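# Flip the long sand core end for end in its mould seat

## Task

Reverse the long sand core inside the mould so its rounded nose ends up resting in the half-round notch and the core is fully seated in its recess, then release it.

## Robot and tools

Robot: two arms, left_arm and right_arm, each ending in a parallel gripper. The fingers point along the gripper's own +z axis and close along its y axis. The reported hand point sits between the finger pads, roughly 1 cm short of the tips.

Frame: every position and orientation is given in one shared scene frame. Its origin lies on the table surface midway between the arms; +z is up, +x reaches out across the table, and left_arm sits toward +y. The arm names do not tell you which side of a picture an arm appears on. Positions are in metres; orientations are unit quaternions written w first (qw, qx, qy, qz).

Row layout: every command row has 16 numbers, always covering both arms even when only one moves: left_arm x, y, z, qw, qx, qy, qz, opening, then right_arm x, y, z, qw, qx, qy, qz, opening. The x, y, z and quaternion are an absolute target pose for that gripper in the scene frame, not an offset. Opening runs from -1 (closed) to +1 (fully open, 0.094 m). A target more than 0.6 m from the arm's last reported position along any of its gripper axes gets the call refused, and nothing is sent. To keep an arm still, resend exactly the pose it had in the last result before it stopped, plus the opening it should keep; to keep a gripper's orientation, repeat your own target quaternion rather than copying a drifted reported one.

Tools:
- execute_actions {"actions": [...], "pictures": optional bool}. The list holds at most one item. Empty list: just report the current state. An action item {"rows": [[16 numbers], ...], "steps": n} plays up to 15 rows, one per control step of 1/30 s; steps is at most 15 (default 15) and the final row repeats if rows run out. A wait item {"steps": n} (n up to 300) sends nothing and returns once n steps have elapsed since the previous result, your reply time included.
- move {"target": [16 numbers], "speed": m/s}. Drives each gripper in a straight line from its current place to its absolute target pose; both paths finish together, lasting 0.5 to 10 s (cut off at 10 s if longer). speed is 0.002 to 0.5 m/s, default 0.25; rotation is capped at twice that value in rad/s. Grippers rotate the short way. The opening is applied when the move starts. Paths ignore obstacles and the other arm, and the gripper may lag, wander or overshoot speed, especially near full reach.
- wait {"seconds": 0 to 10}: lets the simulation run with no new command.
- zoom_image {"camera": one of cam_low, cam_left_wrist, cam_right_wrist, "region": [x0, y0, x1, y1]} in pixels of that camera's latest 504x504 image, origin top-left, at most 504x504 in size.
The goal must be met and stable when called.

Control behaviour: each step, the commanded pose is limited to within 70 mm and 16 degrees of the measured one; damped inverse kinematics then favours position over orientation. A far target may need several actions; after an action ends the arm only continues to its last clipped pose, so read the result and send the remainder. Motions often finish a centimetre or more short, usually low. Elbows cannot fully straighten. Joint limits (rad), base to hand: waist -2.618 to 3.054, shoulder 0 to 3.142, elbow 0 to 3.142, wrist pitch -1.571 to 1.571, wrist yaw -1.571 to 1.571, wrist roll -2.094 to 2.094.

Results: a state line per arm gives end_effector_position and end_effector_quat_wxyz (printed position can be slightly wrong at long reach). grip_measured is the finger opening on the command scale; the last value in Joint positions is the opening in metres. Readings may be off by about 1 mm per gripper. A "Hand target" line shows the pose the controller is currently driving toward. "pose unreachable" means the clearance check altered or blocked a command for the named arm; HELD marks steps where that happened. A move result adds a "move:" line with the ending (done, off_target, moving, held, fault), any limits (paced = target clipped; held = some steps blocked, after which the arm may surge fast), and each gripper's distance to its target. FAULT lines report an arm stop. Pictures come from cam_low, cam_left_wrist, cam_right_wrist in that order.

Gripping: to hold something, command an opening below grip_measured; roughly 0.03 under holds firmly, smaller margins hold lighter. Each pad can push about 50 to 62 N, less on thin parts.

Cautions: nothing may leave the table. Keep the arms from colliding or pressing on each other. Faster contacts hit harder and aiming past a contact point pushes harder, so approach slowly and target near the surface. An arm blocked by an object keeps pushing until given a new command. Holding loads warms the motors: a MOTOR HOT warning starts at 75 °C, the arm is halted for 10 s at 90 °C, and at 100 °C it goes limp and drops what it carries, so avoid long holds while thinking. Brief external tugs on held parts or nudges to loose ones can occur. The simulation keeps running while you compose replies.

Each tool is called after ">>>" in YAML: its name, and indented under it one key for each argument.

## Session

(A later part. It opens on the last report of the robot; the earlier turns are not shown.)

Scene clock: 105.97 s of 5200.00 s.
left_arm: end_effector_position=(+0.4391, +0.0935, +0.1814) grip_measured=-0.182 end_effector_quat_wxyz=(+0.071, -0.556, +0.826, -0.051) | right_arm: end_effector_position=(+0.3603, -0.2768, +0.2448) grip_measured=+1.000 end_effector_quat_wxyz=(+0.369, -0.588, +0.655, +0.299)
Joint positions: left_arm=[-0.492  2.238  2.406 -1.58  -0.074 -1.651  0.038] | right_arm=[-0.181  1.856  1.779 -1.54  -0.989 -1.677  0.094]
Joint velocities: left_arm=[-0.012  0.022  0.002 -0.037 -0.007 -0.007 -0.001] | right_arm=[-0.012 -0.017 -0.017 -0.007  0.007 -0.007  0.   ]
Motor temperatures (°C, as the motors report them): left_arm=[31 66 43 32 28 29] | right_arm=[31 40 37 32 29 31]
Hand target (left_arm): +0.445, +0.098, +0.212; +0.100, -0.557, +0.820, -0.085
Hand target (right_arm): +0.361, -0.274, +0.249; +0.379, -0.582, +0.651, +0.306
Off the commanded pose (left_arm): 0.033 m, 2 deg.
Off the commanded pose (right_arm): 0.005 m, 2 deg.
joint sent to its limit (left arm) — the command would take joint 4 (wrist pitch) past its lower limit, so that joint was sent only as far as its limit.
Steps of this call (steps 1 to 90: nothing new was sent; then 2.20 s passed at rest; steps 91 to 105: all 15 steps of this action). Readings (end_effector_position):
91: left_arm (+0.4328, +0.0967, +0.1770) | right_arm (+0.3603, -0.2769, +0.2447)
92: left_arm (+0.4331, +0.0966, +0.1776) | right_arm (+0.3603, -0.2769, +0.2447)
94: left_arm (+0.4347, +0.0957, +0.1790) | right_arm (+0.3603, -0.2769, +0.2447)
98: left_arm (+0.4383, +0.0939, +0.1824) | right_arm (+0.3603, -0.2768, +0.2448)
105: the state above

Now lower ~12 mm with a slight +y bias.

>>> execute_actions:
  actions:
    - {"rows": [[0.447, 0.0972, 0.2122, 0.084, -0.559, 0.822, -0.06, -0.225, 0.3614, -0.2743, 0.2489, 0.379, -0.582, 0.651, 0.306, 1],[0.447, 0.0974, 0.2113, 0.083, -0.559, 0.822, -0.059, -0.225, 0.3614, -0.2743, 0.2489, 0.379, -0.582, 0.651, 0.306, 1],[0.447, 0.0976, 0.2104, 0.082, -0.559, 0.822, -0.058, -0.225, 0.3614, -0.2743, 0.2489, 0.379, -0.582, 0.651, 0.306, 1],[0.447, 0.0978, 0.2095, 0.081, -0.56, 0.822, -0.057, -0.225, 0.3614, -0.2743, 0.2489, 0.379, -0.582, 0.651, 0.306, 1],[0.447, 0.098, 0.2086, 0.08, -0.56, 0.8225, -0.056, -0.225, 0.3614, -0.2743, 0.2489, 0.379, -0.582, 0.651, 0.306, 1],[0.447, 0.0982, 0.2077, 0.079, -0.56, 0.8225, -0.055, -0.225, 0.3614, -0.2743, 0.2489, 0.379, -0.582, 0.651, 0.306, 1],[0.447, 0.0984, 0.2068, 0.078, -0.56, 0.823, -0.054, -0.225, 0.3614, -0.2743, 0.2489, 0.379, -0.582, 0.651, 0.306, 1],[0.447, 0.0986, 0.2059, 0.077, -0.56, 0.823, -0.053, -0.225, 0.3614, -0.2743, 0.2489, 0.379, -0.582, 0.651, 0.306, 1],[0.447, 0.0988, 0.205, 0.076, -0.56, 0.823, -0.052, -0.225, 0.3614, -0.2743, 0.2489, 0.379, -0.582, 0.651, 0.306, 1],[0.447, 0.099, 0.2041, 0.075, -0.56, 0.823, -0.051, -0.225, 0.3614, -0.2743, 0.2489, 0.379, -0.582, 0.651, 0.306, 1],[0.447, 0.099, 0.2032, 0.075, -0.56, 0.823, -0.051, -0.225, 0.3614, -0.2743, 0.2489, 0.379, -0.582, 0.651, 0.306, 1],[0.447, 0.099, 0.2023, 0.075, -0.56, 0.823, -0.051, -0.225, 0.3614, -0.2743, 0.2489, 0.379, -0.582, 0.651, 0.306, 1]], "steps": 15}

>>> zoom_image:
  camera: "cam_right_wrist"
  region: [205, 0, 375, 170]

>>> zoom_image:
  camera: "cam_left_wrist"
  region: [100, 140, 340, 380]

Scene clock: 112.83 s of 5200.00 s.
left_arm: end_effector_position=(+0.4411, +0.0955, +0.1741) grip_measured=-0.182 end_effector_quat_wxyz=(+0.065, -0.558, +0.826, -0.045) | right_arm: end_effector_position=(+0.3603, -0.2768, +0.2448) grip_measured=+1.000 end_effector_quat_wxyz=(+0.369, -0.588, +0.655, +0.299)
Joint positions: left_arm=[-0.484  2.254  2.406 -1.58  -0.07  -1.646  0.038] | right_arm=[-0.181  1.856  1.779 -1.54  -0.989 -1.677  0.094]
Joint velocities: left_arm=[-0.007  0.061 -0.012 -0.037  0.007  0.037 -0.   ] | right_arm=[-0.007 -0.007 -0.002 -0.066 -0.007  0.007  0.   ]
Motor temperatures (°C, as the motors report them): left_arm=[31 66 43 32 28 29] | right_arm=[31 40 37 32 29 31]
Hand target (left_arm): +0.446, +0.099, +0.201; +0.089, -0.558, +0.822, -0.074
Hand target (right_arm): +0.361, -0.274, +0.249; +0.379, -0.582, +0.651, +0.306
Off the commanded pose (left_arm): 0.029 m, 1 deg.
Off the commanded pose (right_arm): 0.005 m, 2 deg.
joint sent to its limit (left arm) — the command would take joint 4 (wrist pitch) past its lower limit, so that joint was sent only as far as its limit.
Steps of this call (steps 1 to 90: nothing new was sent; then 3.37 s passed at rest; steps 91 to 105: all 15 steps of this action). Readings (end_effector_position):
91: left_arm (+0.4392, +0.0934, +0.1806) | right_arm (+0.3603, -0.2768, +0.2448)
92: left_arm (+0.4392, +0.0934, +0.1806) | right_arm (+0.3603, -0.2768, +0.2448)
94: left_arm (+0.4392, +0.0934, +0.1806) | right_arm (+0.3603, -0.2768, +0.2448)
98: left_arm (+0.4393, +0.0936, +0.1802) | right_arm (+0.3603, -0.2768, +0.2448)
105: the state above

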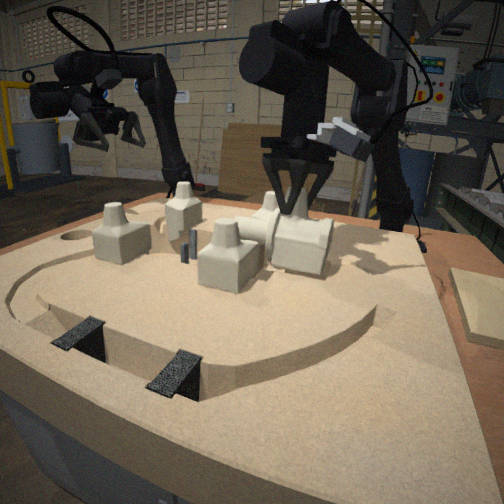

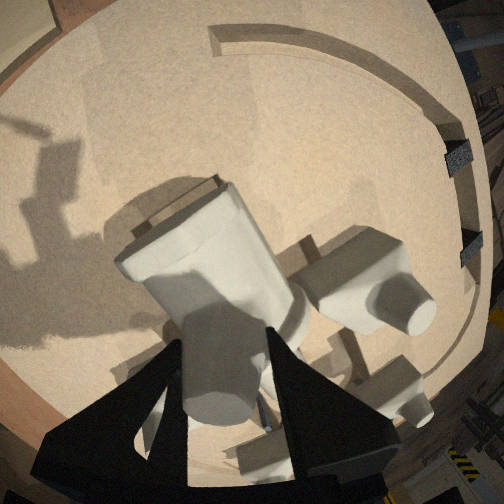

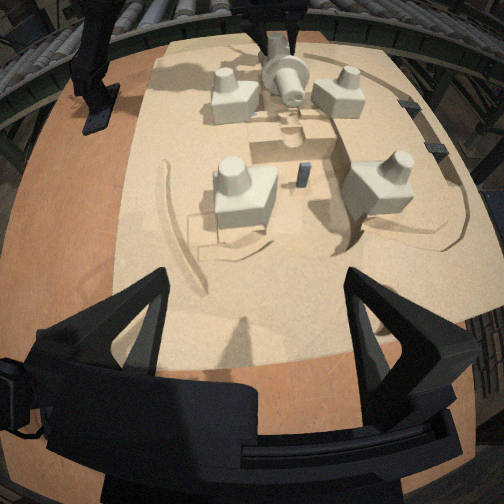

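Region (205, 0, 375, 170) of cam_right_wrist's 504x504 image, scaled by 2.965, with more detail than that image has.

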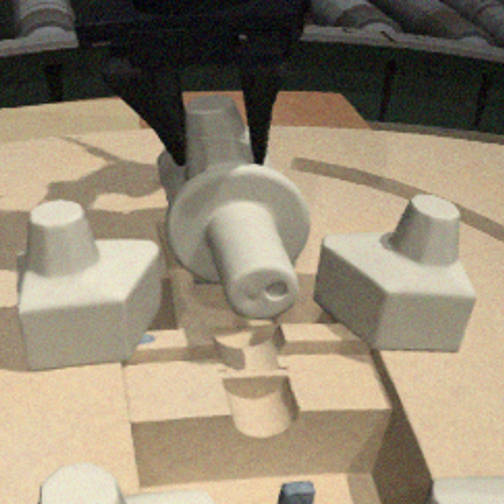

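Region (100, 140, 340, 380) of cam_left_wrist's 504x504 image, scaled by 2.100, with more detail than that image has.

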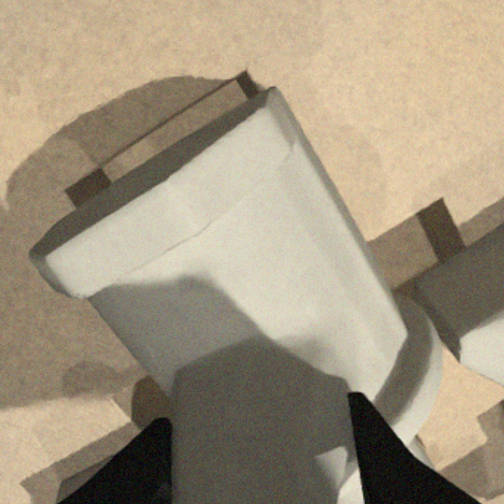

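>>> execute_actions:
  actions:
    - {"rows": [[0.4465, 0.099, 0.2023, 0.075, -0.56, 0.823, -0.051, -0.225, 0.3614, -0.2743, 0.2489, 0.379, -0.582, 0.651, 0.306, 1],[0.446, 0.099, 0.2024, 0.075, -0.56, 0.823, -0.051, -0.225, 0.3614, -0.2743, 0.2489, 0.379, -0.582, 0.651, 0.306, 1],[0.4453, 0.099, 0.2026, 0.075, -0.56, 0.823, -0.051, -0.225, 0.3614, -0.2743, 0.2489, 0.379, -0.582, 0.651, 0.306, 1],[0.4446, 0.099, 0.2028, 0.075, -0.56, 0.823, -0.051, -0.225, 0.3614, -0.2743, 0.2489, 0.379, -0.582, 0.651, 0.306, 1],[0.4439, 0.099, 0.203, 0.075, -0.56, 0.823, -0.051, -0.225, 0.3614, -0.2743, 0.2489, 0.379, -0.582, 0.651, 0.306, 1],[0.4432, 0.099, 0.2032, 0.075, -0.56, 0.823, -0.051, -0.225, 0.3614, -0.2743, 0.2489, 0.379, -0.582, 0.651, 0.306, 1],[0.4425, 0.099, 0.2034, 0.075, -0.56, 0.823, -0.051, -0.225, 0.3614, -0.2743, 0.2489, 0.379, -0.582, 0.651, 0.306, 1],[0.4418, 0.099, 0.2036, 0.075, -0.56, 0.823, -0.051, -0.225, 0.3614, -0.2743, 0.2489, 0.379, -0.582, 0.651, 0.306, 1]], "steps": 15}
  pictures: false

Scene clock: 119.70 s of 5200.00 s.
left_arm: end_effector_position=(+0.4413, +0.0954, +0.1725) grip_measured=-0.182 end_effector_quat_wxyz=(+0.064, -0.558, +0.826, -0.043) | right_arm: end_effector_position=(+0.3603, -0.2768, +0.2448) grip_measured=+1.000 end_effector_quat_wxyz=(+0.369, -0.588, +0.655, +0.299)
Joint positions: left_arm=[-0.484  2.258  2.406 -1.58  -0.069 -1.646  0.038] | right_arm=[-0.181  1.856  1.779 -1.54  -0.989 -1.677  0.094]
Joint velocities: left_arm=[ 0.007 -0.007 -0.012  0.007 -0.081  0.007 -0.   ] | right_arm=[-0.007  0.007 -0.032 -0.037  0.007 -0.007  0.   ]
Motor temperatures (°C, as the motors report them): left_arm=[31 67 43 32 28 29] | right_arm=[31 40 37 32 29 31]
Hand target (left_arm): +0.441, +0.099, +0.202; +0.087, -0.558, +0.822, -0.072
Hand target (right_arm): +0.361, -0.274, +0.249; +0.379, -0.582, +0.651, +0.306
Off the commanded pose (left_arm): 0.031 m, 2 deg.
Off the commanded pose (right_arm): 0.005 m, 2 deg.
joint sent to its limit (left arm) — the command would take joint 4 (wrist pitch) past its lower limit, so that joint was sent only as far as its limit.
Steps of this call (steps 1 to 90: nothing new was sent; then 3.37 s passed at rest; steps 91 to 105: all 15 steps of this action). Readings (end_effector_position):
91: left_arm (+0.4413, +0.0954, +0.1725) | right_arm (+0.3603, -0.2768, +0.2448)
92: left_arm (+0.4413, +0.0954, +0.1725) | right_arm (+0.3603, -0.2768, +0.2448)
94: left_arm (+0.4413, +0.0954, +0.1725) | right_arm (+0.3603, -0.2768, +0.2448)
98: left_arm (+0.4413, +0.0954, +0.1725) | right_arm (+0.3603, -0.2768, +0.2448)
105: the state above

>>> execute_actions:
  actions:
    - {"rows": [[0.441, 0.099, 0.204, 0.076, -0.56, 0.823, -0.052, -0.225, 0.3614, -0.2743, 0.2489, 0.379, -0.582, 0.651, 0.306, 1],[0.4403, 0.099, 0.2045, 0.076, -0.56, 0.823, -0.052, -0.225, 0.3614, -0.2743, 0.2489, 0.379, -0.582, 0.651, 0.306, 1],[0.4396, 0.099, 0.205, 0.076, -0.56, 0.823, -0.052, -0.225, 0.3614, -0.2743, 0.2489, 0.379, -0.582, 0.651, 0.306, 1],[0.4389, 0.099, 0.2055, 0.077, -0.56, 0.823, -0.052, -0.225, 0.3614, -0.2743, 0.2489, 0.379, -0.582, 0.651, 0.306, 1],[0.4382, 0.099, 0.206, 0.077, -0.56, 0.823, -0.052, -0.225, 0.3614, -0.2743, 0.2489, 0.379, -0.582, 0.651, 0.306, 1],[0.4375, 0.099, 0.2065, 0.077, -0.56, 0.823, -0.052, -0.225, 0.3614, -0.2743, 0.2489, 0.379, -0.582, 0.651, 0.306, 1],[0.4368, 0.099, 0.207, 0.077, -0.56, 0.823, -0.052, -0.225, 0.3614, -0.2743, 0.2489, 0.379, -0.582, 0.651, 0.306, 1]], "steps": 15}
  pictures: false

Scene clock: 125.23 s of 5200.00 s.
left_arm: end_effector_position=(+0.4380, +0.0970, +0.1718) grip_measured=-0.182 end_effector_quat_wxyz=(+0.062, -0.558, +0.827, -0.039) | right_arm: end_effector_position=(+0.3603, -0.2768, +0.2448) grip_measured=+1.000 end_effector_quat_wxyz=(+0.369, -0.588, +0.655, +0.299)
Joint positions: left_arm=[-0.484  2.247  2.386 -1.58  -0.069 -1.646  0.038] | right_arm=[-0.181  1.856  1.779 -1.54  -0.989 -1.677  0.094]
Joint velocities: left_arm=[ 0.002 -0.017 -0.027 -0.007 -0.037 -0.007  0.   ] | right_arm=[-0.007 -0.007  0.012  0.007 -0.037  0.081  0.   ]
Motor temperatures (°C, as the motors report them): left_arm=[31 68 43 32 28 29] | right_arm=[31 40 37 32 29 31]
Hand target (left_arm): +0.436, +0.099, +0.205; +0.088, -0.558, +0.822, -0.071
Hand target (right_arm): +0.361, -0.274, +0.249; +0.379, -0.582, +0.651, +0.306
Off the commanded pose (left_arm): 0.035 m, 2 deg.
Off the commanded pose (right_arm): 0.005 m, 2 deg.
joint sent to its limit (left arm) — the command would take joint 4 (wrist pitch) past its lower limit, so that joint was sent only as far as its limit.
Steps of this call (steps 1 to 90: nothing new was sent; then 2.03 s passed at rest; steps 91 to 105: all 15 steps of this action). Readings (end_effector_position):
91: left_arm (+0.4413, +0.0954, +0.1725) | right_arm (+0.3603, -0.2768, +0.2448)
92: left_arm (+0.4413, +0.0954, +0.1725) | right_arm (+0.3603, -0.2768, +0.2448)
94: left_arm (+0.4413, +0.0954, +0.1725) | right_arm (+0.3603, -0.2768, +0.2448)
98: left_arm (+0.4390, +0.0965, +0.1713) | right_arm (+0.3603, -0.2768, +0.2448)
105: the state above

>>> execute_actions:
  actions:
    - {"rows": [[0.4368, 0.0989, 0.2063, 0.076, -0.56, 0.823, -0.052, -0.225, 0.3614, -0.2743, 0.2489, 0.379, -0.582, 0.651, 0.306, 1],[0.4368, 0.0988, 0.2056, 0.076, -0.56, 0.823, -0.051, -0.225, 0.3614, -0.2743, 0.2489, 0.379, -0.582, 0.651, 0.306, 1],[0.4368, 0.0987, 0.2049, 0.075, -0.56, 0.823, -0.051, -0.225, 0.3614, -0.2743, 0.2489, 0.379, -0.582, 0.651, 0.306, 1],[0.4368, 0.0986, 0.2042, 0.075, -0.56, 0.823, -0.05, -0.225, 0.3614, -0.2743, 0.2489, 0.379, -0.582, 0.651, 0.306, 1],[0.4368, 0.0985, 0.2035, 0.074, -0.56, 0.823, -0.05, -0.225, 0.3614, -0.2743, 0.2489, 0.379, -0.582, 0.651, 0.306, 1],[0.4368, 0.0984, 0.2028, 0.074, -0.56, 0.823, -0.05, -0.225, 0.3614, -0.2743, 0.2489, 0.379, -0.582, 0.651, 0.306, 1],[0.4368, 0.0983, 0.2021, 0.073, -0.56, 0.823, -0.049, -0.225, 0.3614, -0.2743, 0.2489, 0.379, -0.582, 0.651, 0.306, 1],[0.4368, 0.0982, 0.2014, 0.073, -0.56, 0.823, -0.049, -0.225, 0.3614, -0.2743, 0.2489, 0.379, -0.582, 0.651, 0.306, 1],[0.4368, 0.0981, 0.2007, 0.072, -0.561, 0.8235, -0.049, -0.225, 0.3614, -0.2743, 0.2489, 0.379, -0.582, 0.651, 0.306, 1],[0.4368, 0.098, 0.2, 0.072, -0.561, 0.8235, -0.049, -0.225, 0.3614, -0.2743, 0.2489, 0.379, -0.582, 0.651, 0.306, 1]], "steps": 15}

>>> zoom_image:
  camera: "cam_right_wrist"
  region: [205, 0, 375, 170]

>>> zoom_image:
  camera: "cam_left_wrist"
  region: [100, 140, 340, 380]

Scene clock: 133.53 s of 5200.00 s.
left_arm: end_effector_position=(+0.4379, +0.0968, +0.1721) grip_measured=-0.182 end_effector_quat_wxyz=(+0.061, -0.559, +0.826, -0.040) | right_arm: end_effector_position=(+0.3603, -0.2768, +0.2448) grip_measured=+1.000 end_effector_quat_wxyz=(+0.369, -0.588, +0.655, +0.299)
Joint positions: left_arm=[-0.484  2.246  2.386 -1.58  -0.067 -1.647  0.038] | right_arm=[-0.181  1.856  1.779 -1.54  -0.989 -1.677  0.094]
Joint velocities: left_arm=[ 0.007 -0.007 -0.017 -0.022  0.022  0.022 -0.002] | right_arm=[ 0.007  0.002 -0.012 -0.051  0.007  0.037  0.   ]
Motor temperatures (°C, as the motors report them): left_arm=[31 71 42 32 28 29] | right_arm=[31 40 37 32 29 31]
Hand target (left_arm): +0.436, +0.098, +0.199; +0.081, -0.559, +0.822, -0.066
Hand target (right_arm): +0.361, -0.274, +0.249; +0.379, -0.582, +0.651, +0.306
Off the commanded pose (left_arm): 0.028 m, 2 deg.
Off the commanded pose (right_arm): 0.005 m, 2 deg.
joint sent to its limit (left arm) — the command would take joint 4 (wrist pitch) past its lower limit, so that joint was sent only as far as its limit.
Steps of this call (steps 1 to 90: nothing new was sent; then 4.80 s passed at rest; steps 91 to 105: all 15 steps of this action). Readings (end_effector_position):
91: left_arm (+0.4380, +0.0970, +0.1721) | right_arm (+0.3603, -0.2768, +0.2448)
92: left_arm (+0.4380, +0.0970, +0.1721) | right_arm (+0.3603, -0.2768, +0.2448)
94: left_arm (+0.4380, +0.0970, +0.1721) | right_arm (+0.3603, -0.2768, +0.2448)
98: left_arm (+0.4380, +0.0969, +0.1721) | right_arm (+0.3603, -0.2768, +0.2448)
105: the state above

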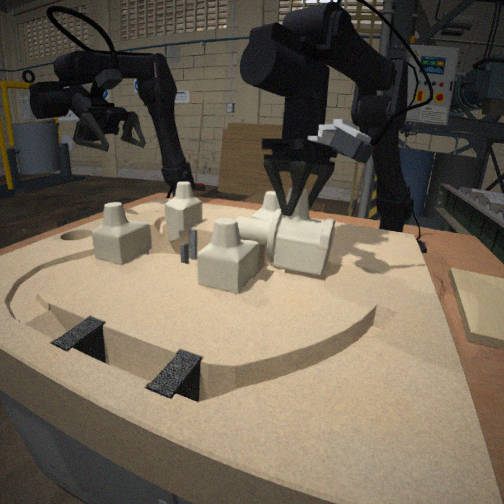

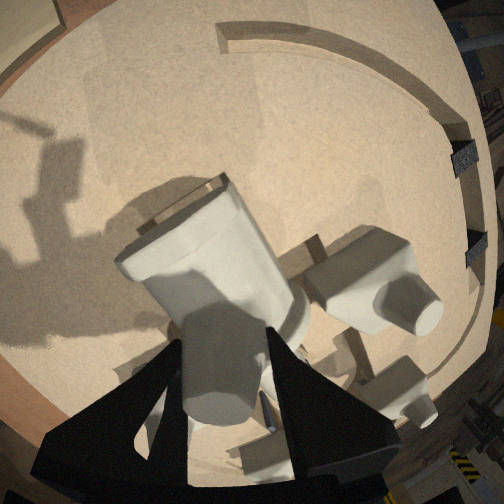

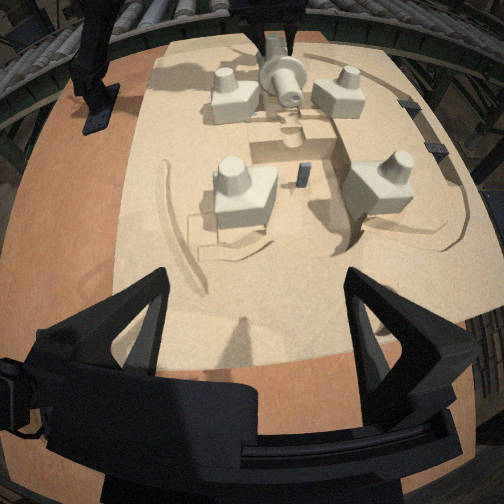

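Region (205, 0, 375, 170) of cam_right_wrist's 504x504 image, scaled by 2.965, with more detail than that image has.

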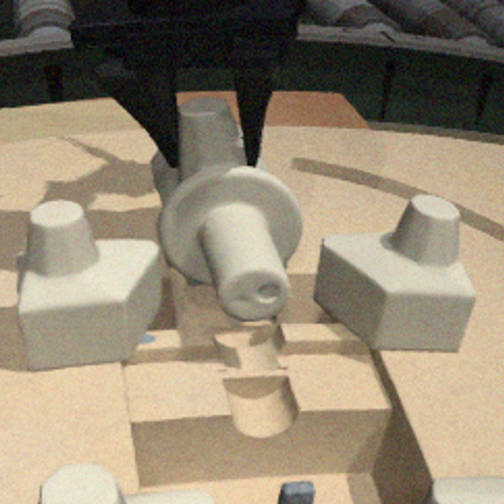

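Region (100, 140, 340, 380) of cam_left_wrist's 504x504 image, scaled by 2.100, with more detail than that image has.

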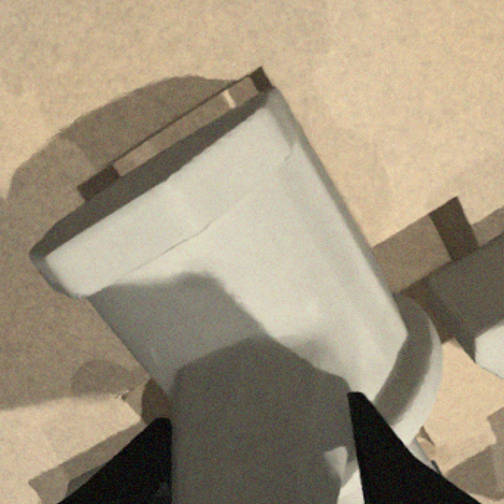

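>>> execute_actions:
  actions:
    - {"rows": [[0.4364, 0.098, 0.1993, 0.071, -0.561, 0.8235, -0.048, -0.225, 0.3614, -0.2743, 0.2489, 0.379, -0.582, 0.651, 0.306, 1],[0.436, 0.098, 0.1986, 0.071, -0.561, 0.8235, -0.048, -0.225, 0.3614, -0.2743, 0.2489, 0.379, -0.582, 0.651, 0.306, 1],[0.4356, 0.098, 0.1979, 0.07, -0.561, 0.8235, -0.048, -0.225, 0.3614, -0.2743, 0.2489, 0.379, -0.582, 0.651, 0.306, 1],[0.4352, 0.098, 0.1972, 0.07, -0.561, 0.8235, -0.047, -0.225, 0.3614, -0.2743, 0.2489, 0.379, -0.582, 0.651, 0.306, 1],[0.4348, 0.098, 0.1965, 0.069, -0.561, 0.8235, -0.047, -0.225, 0.3614, -0.2743, 0.2489, 0.379, -0.582, 0.651, 0.306, 1],[0.4344, 0.098, 0.1958, 0.069, -0.561, 0.8235, -0.047, -0.225, 0.3614, -0.2743, 0.2489, 0.379, -0.582, 0.651, 0.306, 1],[0.434, 0.098, 0.1951, 0.068, -0.561, 0.824, -0.046, -0.225, 0.3614, -0.2743, 0.2489, 0.379, -0.582, 0.651, 0.306, 1],[0.434, 0.098, 0.1944, 0.068, -0.561, 0.824, -0.046, -0.225, 0.3614, -0.2743, 0.2489, 0.379, -0.582, 0.651, 0.306, 1],[0.434, 0.098, 0.1937, 0.067, -0.561, 0.824, -0.046, -0.225, 0.3614, -0.2743, 0.2489, 0.379, -0.582, 0.651, 0.306, 1],[0.434, 0.098, 0.193, 0.067, -0.561, 0.824, -0.045, -0.225, 0.3614, -0.2743, 0.2489, 0.379, -0.582, 0.651, 0.306, 1],[0.434, 0.098, 0.1923, 0.066, -0.561, 0.824, -0.045, -0.225, 0.3614, -0.2743, 0.2489, 0.379, -0.582, 0.651, 0.306, 1],[0.434, 0.098, 0.1916, 0.066, -0.561, 0.824, -0.045, -0.225, 0.3614, -0.2743, 0.2489, 0.379, -0.582, 0.651, 0.306, 1]], "steps": 15}

>>> zoom_image:
  camera: "cam_right_wrist"
  region: [205, 0, 375, 170]

>>> zoom_image:
  camera: "cam_left_wrist"
  region: [100, 140, 340, 380]

Scene clock: 140.73 s of 5200.00 s.
left_arm: end_effector_position=(+0.4338, +0.0976, +0.1654) grip_measured=-0.182 end_effector_quat_wxyz=(+0.052, -0.559, +0.827, -0.030) | right_arm: end_effector_position=(+0.3603, -0.2768, +0.2448) grip_measured=+1.000 end_effector_quat_wxyz=(+0.369, -0.588, +0.655, +0.299)
Joint positions: left_arm=[-0.484  2.246  2.361 -1.58  -0.061 -1.649  0.038] | right_arm=[-0.181  1.856  1.779 -1.54  -0.989 -1.677  0.094]
Joint velocities: left_arm=[ 0.002  0.007 -0.002 -0.037 -0.007 -0.007  0.001] | right_arm=[-0.012  0.007  0.002 -0.051 -0.007  0.007  0.   ]
Motor temperatures (°C, as the motors report them): left_arm=[31 71 42 32 28 29] | right_arm=[31 40 37 32 29 31]
Hand target (left_arm): +0.433, +0.098, +0.191; +0.072, -0.560, +0.824, -0.056
Hand target (right_arm): +0.361, -0.274, +0.249; +0.379, -0.582, +0.651, +0.306
Off the commanded pose (left_arm): 0.026 m, 2 deg.
Off the commanded pose (right_arm): 0.005 m, 2 deg.
joint sent to its limit (left arm) — the command would take joint 4 (wrist pitch) past its lower limit, so that joint was sent only as far as its limit.
Steps of this call (steps 1 to 90: nothing new was sent; then 3.70 s passed at rest; steps 91 to 105: all 15 steps of this action). Readings (end_effector_position):
91: left_arm (+0.4378, +0.0967, +0.1721) | right_arm (+0.3603, -0.2768, +0.2448)
92: left_arm (+0.4378, +0.0967, +0.1721) | right_arm (+0.3603, -0.2768, +0.2448)
94: left_arm (+0.4373, +0.0969, +0.1712) | right_arm (+0.3603, -0.2768, +0.2448)
98: left_arm (+0.4352, +0.0976, +0.1674) | right_arm (+0.3603, -0.2768, +0.2448)
105: the state above

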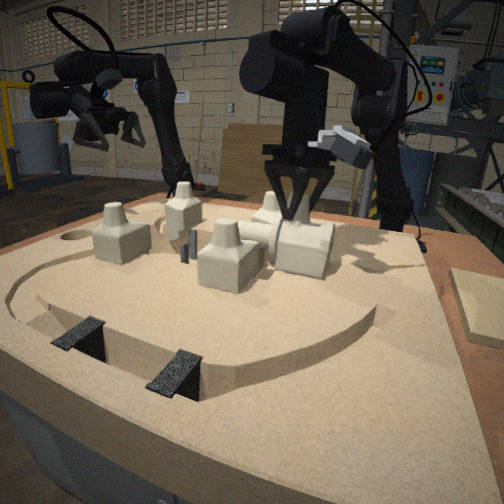

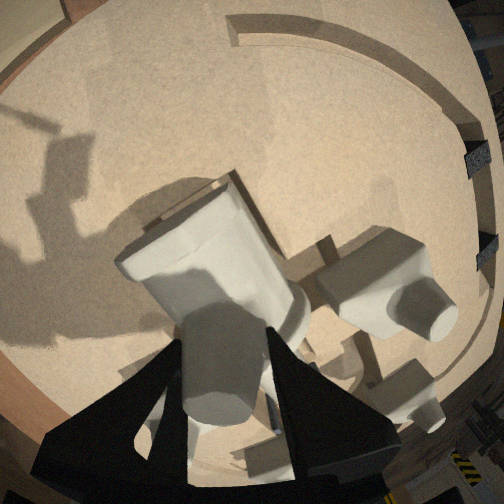

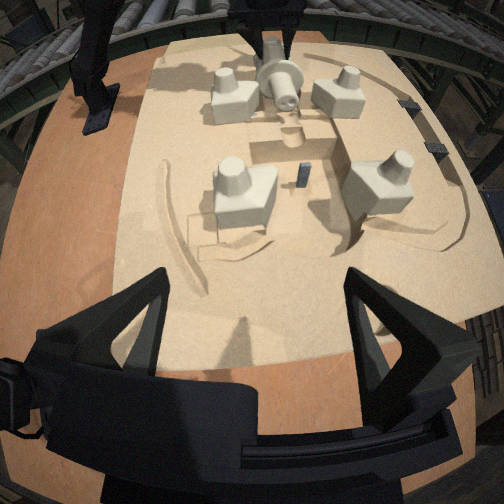

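Region (205, 0, 375, 170) of cam_right_wrist's 504x504 image, scaled by 2.965, with more detail than that image has.

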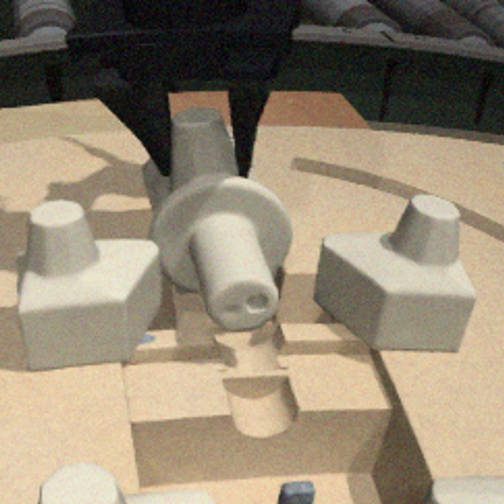

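Region (100, 140, 340, 380) of cam_left_wrist's 504x504 image, scaled by 2.100, with more detail than that image has.

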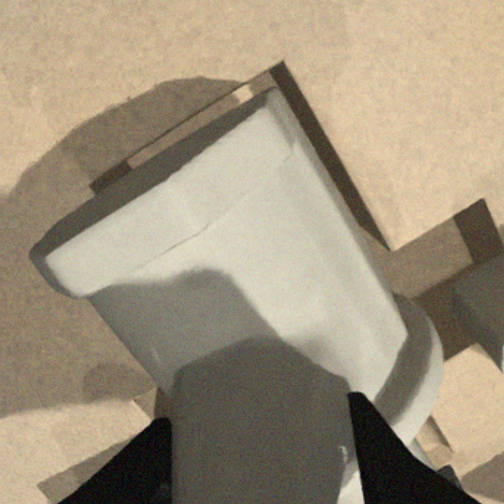

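>>> execute_actions:
  actions:
    - {"rows": [[0.4347, 0.0978, 0.1912, 0.066, -0.561, 0.824, -0.045, -0.225, 0.3614, -0.2743, 0.2489, 0.379, -0.582, 0.651, 0.306, 1],[0.4354, 0.0976, 0.1908, 0.066, -0.561, 0.824, -0.045, -0.225, 0.3614, -0.2743, 0.2489, 0.379, -0.582, 0.651, 0.306, 1],[0.4361, 0.0974, 0.1904, 0.066, -0.561, 0.824, -0.045, -0.225, 0.3614, -0.2743, 0.2489, 0.379, -0.582, 0.651, 0.306, 1],[0.4368, 0.0972, 0.19, 0.066, -0.561, 0.824, -0.045, -0.225, 0.3614, -0.2743, 0.2489, 0.379, -0.582, 0.651, 0.306, 1],[0.4375, 0.097, 0.1896, 0.066, -0.561, 0.824, -0.045, -0.225, 0.3614, -0.2743, 0.2489, 0.379, -0.582, 0.651, 0.306, 1],[0.4382, 0.0968, 0.1892, 0.066, -0.561, 0.824, -0.045, -0.225, 0.3614, -0.2743, 0.2489, 0.379, -0.582, 0.651, 0.306, 1],[0.4389, 0.0966, 0.1888, 0.066, -0.561, 0.824, -0.045, -0.225, 0.3614, -0.2743, 0.2489, 0.379, -0.582, 0.651, 0.306, 1],[0.4396, 0.0964, 0.1884, 0.066, -0.561, 0.824, -0.045, -0.225, 0.3614, -0.2743, 0.2489, 0.379, -0.582, 0.651, 0.306, 1],[0.4403, 0.0962, 0.188, 0.066, -0.561, 0.824, -0.045, -0.225, 0.3614, -0.2743, 0.2489, 0.379, -0.582, 0.651, 0.306, 1],[0.441, 0.096, 0.1876, 0.066, -0.561, 0.824, -0.045, -0.225, 0.3614, -0.2743, 0.2489, 0.379, -0.582, 0.651, 0.306, 1]], "steps": 15}
  pictures: false

Scene clock: 147.17 s of 5200.00 s.
left_arm: end_effector_position=(+0.4349, +0.0970, +0.1582) grip_measured=-0.182 end_effector_quat_wxyz=(+0.049, -0.559, +0.827, -0.024) | right_arm: end_effector_position=(+0.3603, -0.2768, +0.2448) grip_measured=+1.000 end_effector_quat_wxyz=(+0.369, -0.588, +0.655, +0.299)
Joint positions: left_arm=[-0.484  2.263  2.361 -1.579 -0.061 -1.65   0.038] | right_arm=[-0.181  1.856  1.779 -1.54  -0.989 -1.677  0.094]
Joint velocities: left_arm=[-0.007  0.017  0.002  0.051 -0.007  0.051 -0.   ] | right_arm=[ 0.022  0.002 -0.002  0.037 -0.037 -0.066  0.   ]
Motor temperatures (°C, as the motors report them): left_arm=[31 71 41 32 28 29] | right_arm=[31 40 37 32 29 31]
Hand target (left_arm): +0.440, +0.097, +0.187; +0.073, -0.560, +0.823, -0.057
Hand target (right_arm): +0.361, -0.274, +0.249; +0.379, -0.582, +0.651, +0.306
Off the commanded pose (left_arm): 0.030 m, 3 deg.
Off the commanded pose (right_arm): 0.005 m, 2 deg.
joint sent to its limit (left arm) — the command would take joint 4 (wrist pitch) past its lower limit, so that joint was sent only as far as its limit.
Steps of this call (steps 1 to 90: nothing new was sent; then 2.93 s passed at rest; steps 91 to 105: all 15 steps of this action). Readings (end_effector_position):
91: left_arm (+0.4338, +0.0976, +0.1654) | right_arm (+0.3603, -0.2768, +0.2448)
92: left_arm (+0.4338, +0.0976, +0.1654) | right_arm (+0.3603, -0.2768, +0.2448)
94: left_arm (+0.4338, +0.0976, +0.1654) | right_arm (+0.3603, -0.2768, +0.2448)
98: left_arm (+0.4339, +0.0975, +0.1647) | right_arm (+0.3603, -0.2768, +0.2448)
105: the state above

>>> execute_actions:
  actions:
    - {"rows": [[0.4415, 0.0958, 0.1873, 0.065, -0.561, 0.824, -0.045, -0.225, 0.3614, -0.2743, 0.2489, 0.379, -0.582, 0.651, 0.306, 1],[0.442, 0.0956, 0.187, 0.065, -0.561, 0.824, -0.045, -0.225, 0.3614, -0.2743, 0.2489, 0.379, -0.582, 0.651, 0.306, 1],[0.4425, 0.0954, 0.1867, 0.065, -0.561, 0.824, -0.045, -0.225, 0.3614, -0.2743, 0.2489, 0.379, -0.582, 0.651, 0.306, 1],[0.443, 0.0952, 0.1864, 0.065, -0.561, 0.824, -0.045, -0.225, 0.3614, -0.2743, 0.2489, 0.379, -0.582, 0.651, 0.306, 1],[0.4435, 0.095, 0.1861, 0.065, -0.561, 0.824, -0.045, -0.225, 0.3614, -0.2743, 0.2489, 0.379, -0.582, 0.651, 0.306, 1],[0.444, 0.0948, 0.1858, 0.065, -0.561, 0.824, -0.045, -0.225, 0.3614, -0.2743, 0.2489, 0.379, -0.582, 0.651, 0.306, 1],[0.4445, 0.0946, 0.1855, 0.065, -0.561, 0.824, -0.045, -0.225, 0.3614, -0.2743, 0.2489, 0.379, -0.582, 0.651, 0.306, 1]], "steps": 15}

>>> zoom_image:
  camera: "cam_right_wrist"
  region: [205, 0, 375, 170]

>>> zoom_image:
  camera: "cam_left_wrist"
  region: [100, 140, 340, 380]

Scene clock: 153.37 s of 5200.00 s.
left_arm: end_effector_position=(+0.4368, +0.0956, +0.1538) grip_measured=-0.182 end_effector_quat_wxyz=(+0.046, -0.559, +0.827, -0.022) | right_arm: end_effector_position=(+0.3603, -0.2768, +0.2448) grip_measured=+1.000 end_effector_quat_wxyz=(+0.369, -0.588, +0.655, +0.299)
Joint positions: left_arm=[-0.484  2.281  2.373 -1.58  -0.059 -1.65   0.038] | right_arm=[-0.181  1.856  1.779 -1.54  -0.989 -1.677  0.094]
Joint velocities: left_arm=[ 0.007 -0.012  0.022 -0.051  0.022 -0.037 -0.001] | right_arm=[-0.012 -0.002 -0.012  0.022 -0.037 -0.007  0.   ]
Motor temperatures (°C, as the motors report them): left_arm=[31 71 42 32 28 29] | right_arm=[31 40 37 32 29 31]
Hand target (left_arm): +0.443, +0.095, +0.185; +0.072, -0.560, +0.823, -0.058
Hand target (right_arm): +0.361, -0.274, +0.249; +0.379, -0.582, +0.651, +0.306
Off the commanded pose (left_arm): 0.033 m, 3 deg.
Off the commanded pose (right_arm): 0.005 m, 2 deg.
joint sent to its limit (left arm) — the command would take joint 4 (wrist pitch) past its lower limit, so that joint was sent only as far as its limit.
Steps of this call (steps 1 to 90: nothing new was sent; then 2.70 s passed at rest; steps 91 to 105: all 15 steps of this action). Readings (end_effector_position):
91: left_arm (+0.4349, +0.0970, +0.1582) | right_arm (+0.3603, -0.2768, +0.2448)
92: left_arm (+0.4349, +0.0970, +0.1582) | right_arm (+0.3603, -0.2768, +0.2448)
94: left_arm (+0.4349, +0.0970, +0.1582) | right_arm (+0.3603, -0.2768, +0.2448)
98: left_arm (+0.4364, +0.0960, +0.1571) | right_arm (+0.3603, -0.2768, +0.2448)
105: the state above

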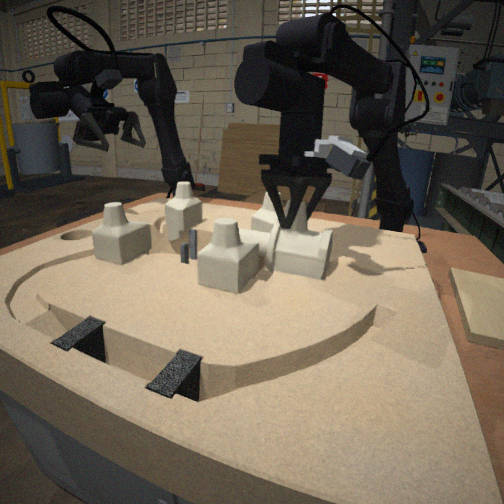

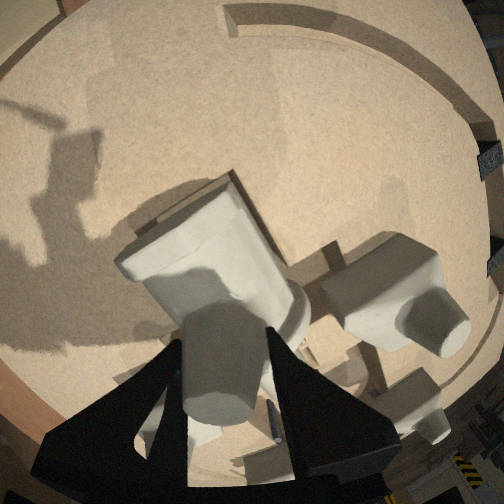

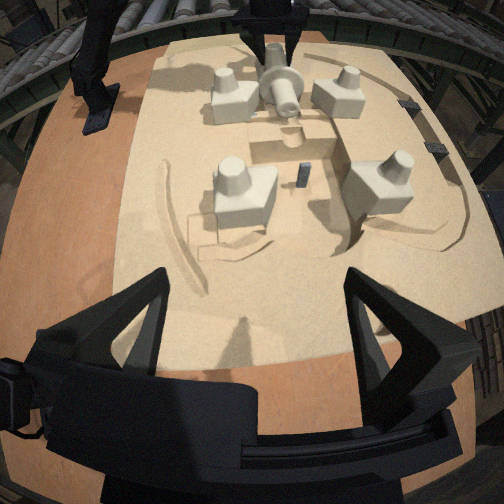

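Region (205, 0, 375, 170) of cam_right_wrist's 504x504 image, scaled by 2.965, with more detail than that image has.

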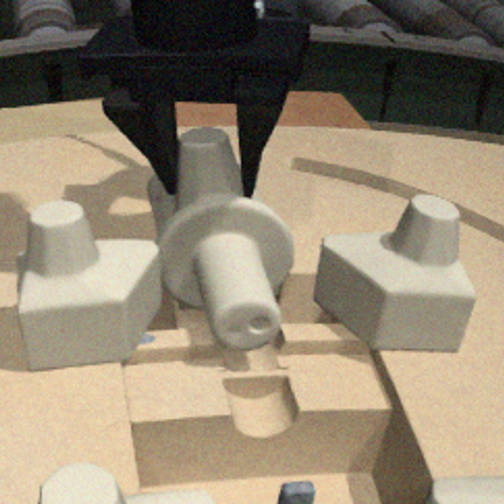

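Region (100, 140, 340, 380) of cam_left_wrist's 504x504 image, scaled by 2.100, with more detail than that image has.

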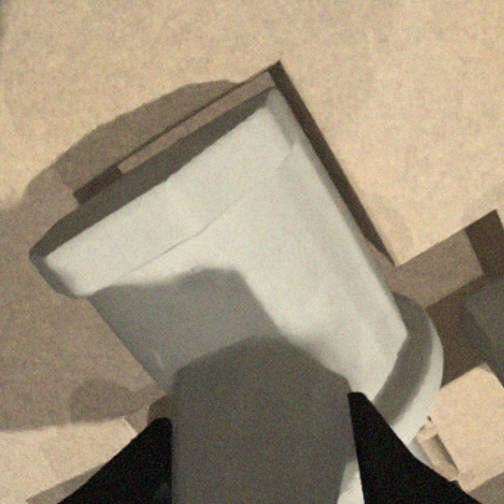

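>>> execute_actions:
  actions:
    - {"rows": [[0.4448, 0.0946, 0.185, 0.064, -0.561, 0.824, -0.044, -0.225, 0.3614, -0.2743, 0.2489, 0.379, -0.582, 0.651, 0.306, 1],[0.4451, 0.0946, 0.1845, 0.064, -0.561, 0.824, -0.044, -0.225, 0.3614, -0.2743, 0.2489, 0.379, -0.582, 0.651, 0.306, 1],[0.4454, 0.0946, 0.184, 0.063, -0.561, 0.824, -0.043, -0.225, 0.3614, -0.2743, 0.2489, 0.379, -0.582, 0.651, 0.306, 1],[0.4457, 0.0946, 0.1835, 0.063, -0.561, 0.824, -0.043, -0.225, 0.3614, -0.2743, 0.2489, 0.379, -0.582, 0.651, 0.306, 1],[0.446, 0.0946, 0.183, 0.062, -0.561, 0.824, -0.043, -0.225, 0.3614, -0.2743, 0.2489, 0.379, -0.582, 0.651, 0.306, 1],[0.4463, 0.0946, 0.1825, 0.062, -0.561, 0.824, -0.042, -0.225, 0.3614, -0.2743, 0.2489, 0.379, -0.582, 0.651, 0.306, 1],[0.4466, 0.0946, 0.182, 0.061, -0.561, 0.824, -0.042, -0.225, 0.3614, -0.2743, 0.2489, 0.379, -0.582, 0.651, 0.306, 1],[0.4469, 0.0946, 0.1815, 0.061, -0.561, 0.824, -0.042, -0.225, 0.3614, -0.2743, 0.2489, 0.379, -0.582, 0.651, 0.306, 1],[0.4472, 0.0946, 0.181, 0.06, -0.561, 0.8245, -0.041, -0.225, 0.3614, -0.2743, 0.2489, 0.379, -0.582, 0.651, 0.306, 1],[0.4475, 0.0946, 0.1805, 0.06, -0.561, 0.8245, -0.041, -0.225, 0.3614, -0.2743, 0.2489, 0.379, -0.582, 0.651, 0.306, 1],[0.4478, 0.0946, 0.18, 0.06, -0.561, 0.8245, -0.041, -0.225, 0.3614, -0.2743, 0.2489, 0.379, -0.582, 0.651, 0.306, 1]], "steps": 15}
  pictures: false

Scene clock: 160.33 s of 5200.00 s.
left_arm: end_effector_position=(+0.4389, +0.0939, +0.1485) grip_measured=-0.182 end_effector_quat_wxyz=(+0.043, -0.559, +0.828, -0.019) | right_arm: end_effector_position=(+0.3603, -0.2768, +0.2448) grip_measured=+1.000 end_effector_quat_wxyz=(+0.369, -0.588, +0.655, +0.299)
Joint positions: left_arm=[-0.484  2.301  2.386 -1.58  -0.055 -1.65   0.038] | right_arm=[-0.181  1.856  1.779 -1.54  -0.989 -1.677  0.094]
Joint velocities: left_arm=[ 0.002  0.046 -0.017  0.022  0.022 -0.022  0.   ] | right_arm=[ 0.007 -0.002  0.012 -0.007 -0.066  0.022  0.   ]
Motor temperatures (°C, as the motors report them): left_arm=[31 71 43 32 28 29] | right_arm=[31 40 37 32 29 31]
Hand target (left_arm): +0.446, +0.095, +0.179; +0.069, -0.560, +0.824, -0.055
Hand target (right_arm): +0.361, -0.274, +0.249; +0.379, -0.582, +0.651, +0.306
Off the commanded pose (left_arm): 0.033 m, 3 deg.
Off the commanded pose (right_arm): 0.005 m, 2 deg.
joint sent to its limit (left arm) — the command would take joint 4 (wrist pitch) past its lower limit, so that joint was sent only as far as its limit.
Steps of this call (steps 1 to 90: nothing new was sent; then 3.47 s passed at rest; steps 91 to 105: all 15 steps of this action). Readings (end_effector_position):
91: left_arm (+0.4368, +0.0956, +0.1538) | right_arm (+0.3603, -0.2768, +0.2448)
92: left_arm (+0.4368, +0.0956, +0.1538) | right_arm (+0.3603, -0.2768, +0.2448)
94: left_arm (+0.4368, +0.0956, +0.1538) | right_arm (+0.3603, -0.2768, +0.2448)
98: left_arm (+0.4376, +0.0952, +0.1536) | right_arm (+0.3603, -0.2768, +0.2448)
105: the state above

>>> execute_actions:
  actions:
    - {"rows": [[0.448, 0.0953, 0.1796, 0.059, -0.561, 0.8245, -0.04, -0.225, 0.3614, -0.2743, 0.2489, 0.379, -0.582, 0.651, 0.306, 1],[0.4483, 0.096, 0.1792, 0.059, -0.561, 0.8245, -0.04, -0.225, 0.3614, -0.2743, 0.2489, 0.379, -0.582, 0.651, 0.306, 1],[0.4486, 0.0967, 0.1788, 0.059, -0.561, 0.8245, -0.04, -0.225, 0.3614, -0.2743, 0.2489, 0.379, -0.582, 0.651, 0.306, 1],[0.4489, 0.0974, 0.1784, 0.058, -0.561, 0.8245, -0.04, -0.225, 0.3614, -0.2743, 0.2489, 0.379, -0.582, 0.651, 0.306, 1],[0.4492, 0.098, 0.178, 0.058, -0.561, 0.8245, -0.04, -0.225, 0.3614, -0.2743, 0.2489, 0.379, -0.582, 0.651, 0.306, 1],[0.4495, 0.0985, 0.1776, 0.058, -0.561, 0.8245, -0.039, -0.225, 0.3614, -0.2743, 0.2489, 0.379, -0.582, 0.651, 0.306, 1],[0.4498, 0.0988, 0.1772, 0.057, -0.561, 0.8245, -0.039, -0.225, 0.3614, -0.2743, 0.2489, 0.379, -0.582, 0.651, 0.306, 1],[0.45, 0.099, 0.1768, 0.057, -0.561, 0.8245, -0.039, -0.225, 0.3614, -0.2743, 0.2489, 0.379, -0.582, 0.651, 0.306, 1],[0.45, 0.099, 0.1764, 0.057, -0.561, 0.8245, -0.039, -0.225, 0.3614, -0.2743, 0.2489, 0.379, -0.582, 0.651, 0.306, 1],[0.45, 0.099, 0.176, 0.056, -0.561, 0.825, -0.038, -0.225, 0.3614, -0.2743, 0.2489, 0.379, -0.582, 0.651, 0.306, 1]], "steps": 15}

>>> zoom_image:
  camera: "cam_right_wrist"
  region: [205, 0, 375, 170]

>>> zoom_image:
  camera: "cam_left_wrist"
  region: [100, 140, 340, 380]

Scene clock: 171.43 s of 5200.00 s.
left_arm: end_effector_position=(+0.4399, +0.0961, +0.1476) grip_measured=-0.182 end_effector_quat_wxyz=(+0.038, -0.560, +0.827, -0.021) | right_arm: end_effector_position=(+0.3603, -0.2768, +0.2448) grip_measured=+1.000 end_effector_quat_wxyz=(+0.369, -0.588, +0.655, +0.299)
Joint positions: left_arm=[-0.475  2.302  2.386 -1.58  -0.045 -1.642  0.038] | right_arm=[-0.181  1.856  1.779 -1.54  -0.989 -1.677  0.094]
Joint velocities: left_arm=[-0.007 -0.007 -0.002  0.051  0.051 -0.066 -0.001] | right_arm=[-0.017 -0.002 -0.022  0.022 -0.022  0.037  0.   ]
Motor temperatures (°C, as the motors report them): left_arm=[31 71 44 32 28 29] | right_arm=[31 40 37 32 30 31]
Hand target (left_arm): +0.448, +0.100, +0.175; +0.065, -0.560, +0.824, -0.052
Hand target (right_arm): +0.361, -0.274, +0.249; +0.379, -0.582, +0.651, +0.306
Off the commanded pose (left_arm): 0.030 m, 3 deg.
Off the commanded pose (right_arm): 0.005 m, 2 deg.
joint sent to its limit (left arm) — the command would take joint 4 (wrist pitch) past its lower limit, so that joint was sent only as far as its limit.
Steps of this call (steps 1 to 90: nothing new was sent; then 7.60 s passed at rest; steps 91 to 105: all 15 steps of this action). Readings (end_effector_position):
91: left_arm (+0.4389, +0.0938, +0.1477) | right_arm (+0.3603, -0.2768, +0.2448)
92: left_arm (+0.4389, +0.0938, +0.1477) | right_arm (+0.3603, -0.2768, +0.2448)
94: left_arm (+0.4389, +0.0939, +0.1477) | right_arm (+0.3603, -0.2768, +0.2448)
98: left_arm (+0.4396, +0.0953, +0.1476) | right_arm (+0.3603, -0.2768, +0.2448)
105: the state above

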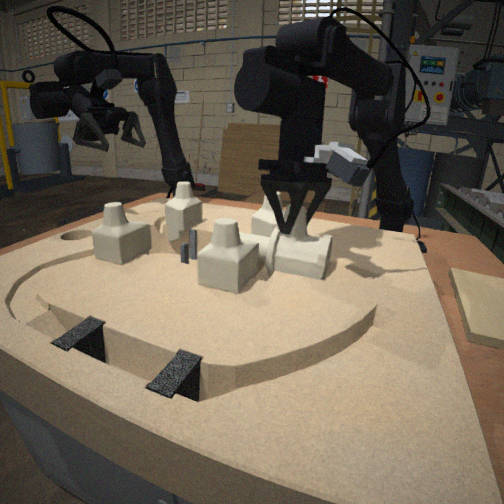

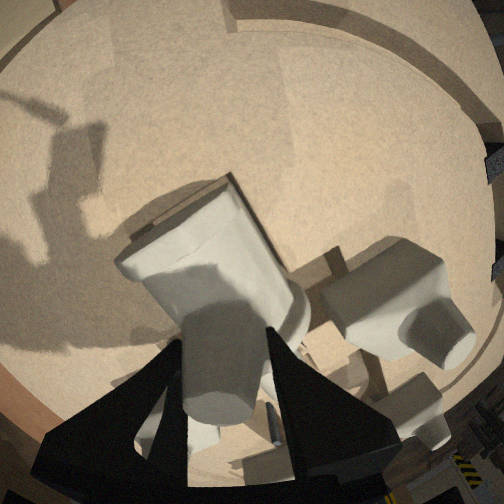

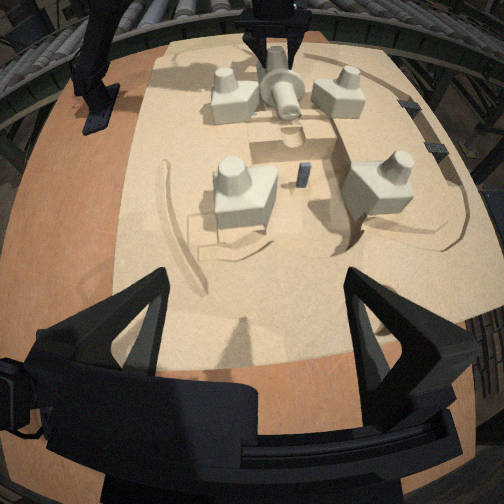

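Region (205, 0, 375, 170) of cam_right_wrist's 504x504 image, scaled by 2.965, with more detail than that image has.

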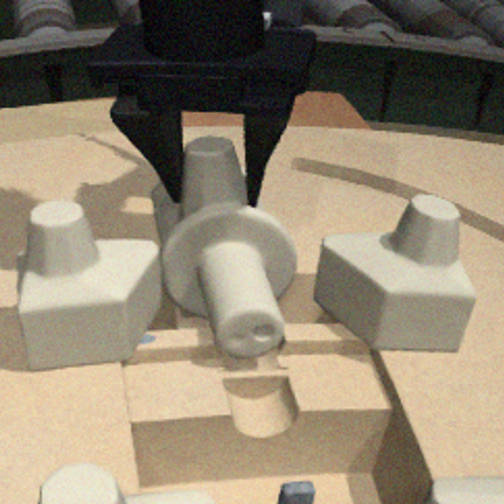

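Region (100, 140, 340, 380) of cam_left_wrist's 504x504 image, scaled by 2.100, with more detail than that image has.

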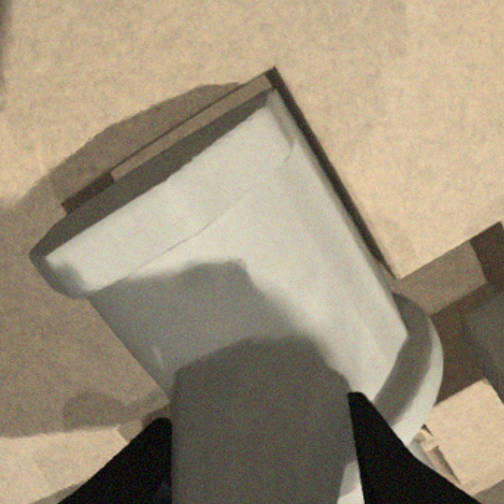

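Well aligned. Continue lowering.

>>> execute_actions:
  actions:
    - {"rows": [[0.45, 0.099, 0.1755, 0.056, -0.561, 0.825, -0.038, -0.225, 0.3614, -0.2743, 0.2489, 0.379, -0.582, 0.651, 0.306, 1],[0.45, 0.099, 0.175, 0.056, -0.561, 0.825, -0.038, -0.225, 0.3614, -0.2743, 0.2489, 0.379, -0.582, 0.651, 0.306, 1],[0.45, 0.099, 0.1745, 0.055, -0.561, 0.825, -0.038, -0.225, 0.3614, -0.2743, 0.2489, 0.379, -0.582, 0.651, 0.306, 1],[0.45, 0.099, 0.174, 0.055, -0.561, 0.825, -0.037, -0.225, 0.3614, -0.2743, 0.2489, 0.379, -0.582, 0.651, 0.306, 1],[0.45, 0.099, 0.1735, 0.055, -0.561, 0.825, -0.037, -0.225, 0.3614, -0.2743, 0.2489, 0.379, -0.582, 0.651, 0.306, 1],[0.45, 0.099, 0.173, 0.054, -0.561, 0.825, -0.037, -0.225, 0.3614, -0.2743, 0.2489, 0.379, -0.582, 0.651, 0.306, 1],[0.45, 0.099, 0.1725, 0.054, -0.561, 0.825, -0.037, -0.225, 0.3614, -0.2743, 0.2489, 0.379, -0.582, 0.651, 0.306, 1],[0.45, 0.099, 0.172, 0.054, -0.561, 0.825, -0.036, -0.225, 0.3614, -0.2743, 0.2489, 0.379, -0.582, 0.651, 0.306, 1],[0.45, 0.099, 0.1715, 0.053, -0.561, 0.825, -0.036, -0.225, 0.3614, -0.2743, 0.2489, 0.379, -0.582, 0.651, 0.306, 1],[0.45, 0.099, 0.171, 0.053, -0.561, 0.825, -0.036, -0.225, 0.3614, -0.2743, 0.2489, 0.379, -0.582, 0.651, 0.306, 1],[0.45, 0.099, 0.1705, 0.053, -0.561, 0.825, -0.036, -0.225, 0.3614, -0.2743, 0.2489, 0.379, -0.582, 0.651, 0.306, 1],[0.45, 0.099, 0.17, 0.052, -0.5615, 0.825, -0.035, -0.225, 0.3614, -0.2743, 0.2489, 0.379, -0.582, 0.651, 0.306, 1]], "steps": 15}
  pictures: false

Scene clock: 178.53 s of 5200.00 s.
left_arm: end_effector_position=(+0.4400, +0.0958, +0.1449) grip_measured=-0.182 end_effector_quat_wxyz=(+0.036, -0.560, +0.828, -0.018) | right_arm: end_effector_position=(+0.3603, -0.2768, +0.2448) grip_measured=+1.000 end_effector_quat_wxyz=(+0.369, -0.588, +0.655, +0.299)
Joint positions: left_arm=[-0.475  2.309  2.386 -1.58  -0.044 -1.642  0.038] | right_arm=[-0.181  1.856  1.779 -1.54  -0.989 -1.677  0.094]
Joint velocities: left_arm=[-0.002 -0.002 -0.012 -0.037 -0.081  0.007 -0.   ] | right_arm=[ 0.007 -0.007 -0.007 -0.007 -0.037  0.022  0.   ]
Motor temperatures (°C, as the motors report them): left_arm=[31 71 44 32 28 29] | right_arm=[31 41 37 32 30 31]
Hand target (left_arm): +0.449, +0.100, +0.170; +0.059, -0.561, +0.825, -0.047
Hand target (right_arm): +0.361, -0.274, +0.249; +0.379, -0.582, +0.651, +0.306
Off the commanded pose (left_arm): 0.027 m, 3 deg.
Off the commanded pose (right_arm): 0.005 m, 2 deg.
joint sent to its limit (left arm) — the command would take joint 4 (wrist pitch) past its lower limit, so that joint was sent only as far as its limit.
Steps of this call (steps 1 to 90: nothing new was sent; then 3.60 s passed at rest; steps 91 to 105: all 15 steps of this action). Readings (end_effector_position):
91: left_arm (+0.4399, +0.0961, +0.1476) | right_arm (+0.3603, -0.2768, +0.2448)
92: left_arm (+0.4399, +0.0961, +0.1476) | right_arm (+0.3603, -0.2768, +0.2448)
94: left_arm (+0.4399, +0.0959, +0.1471) | right_arm (+0.3603, -0.2768, +0.2448)
98: left_arm (+0.4400, +0.0958, +0.1449) | right_arm (+0.3603, -0.2768, +0.2448)
105: the state above


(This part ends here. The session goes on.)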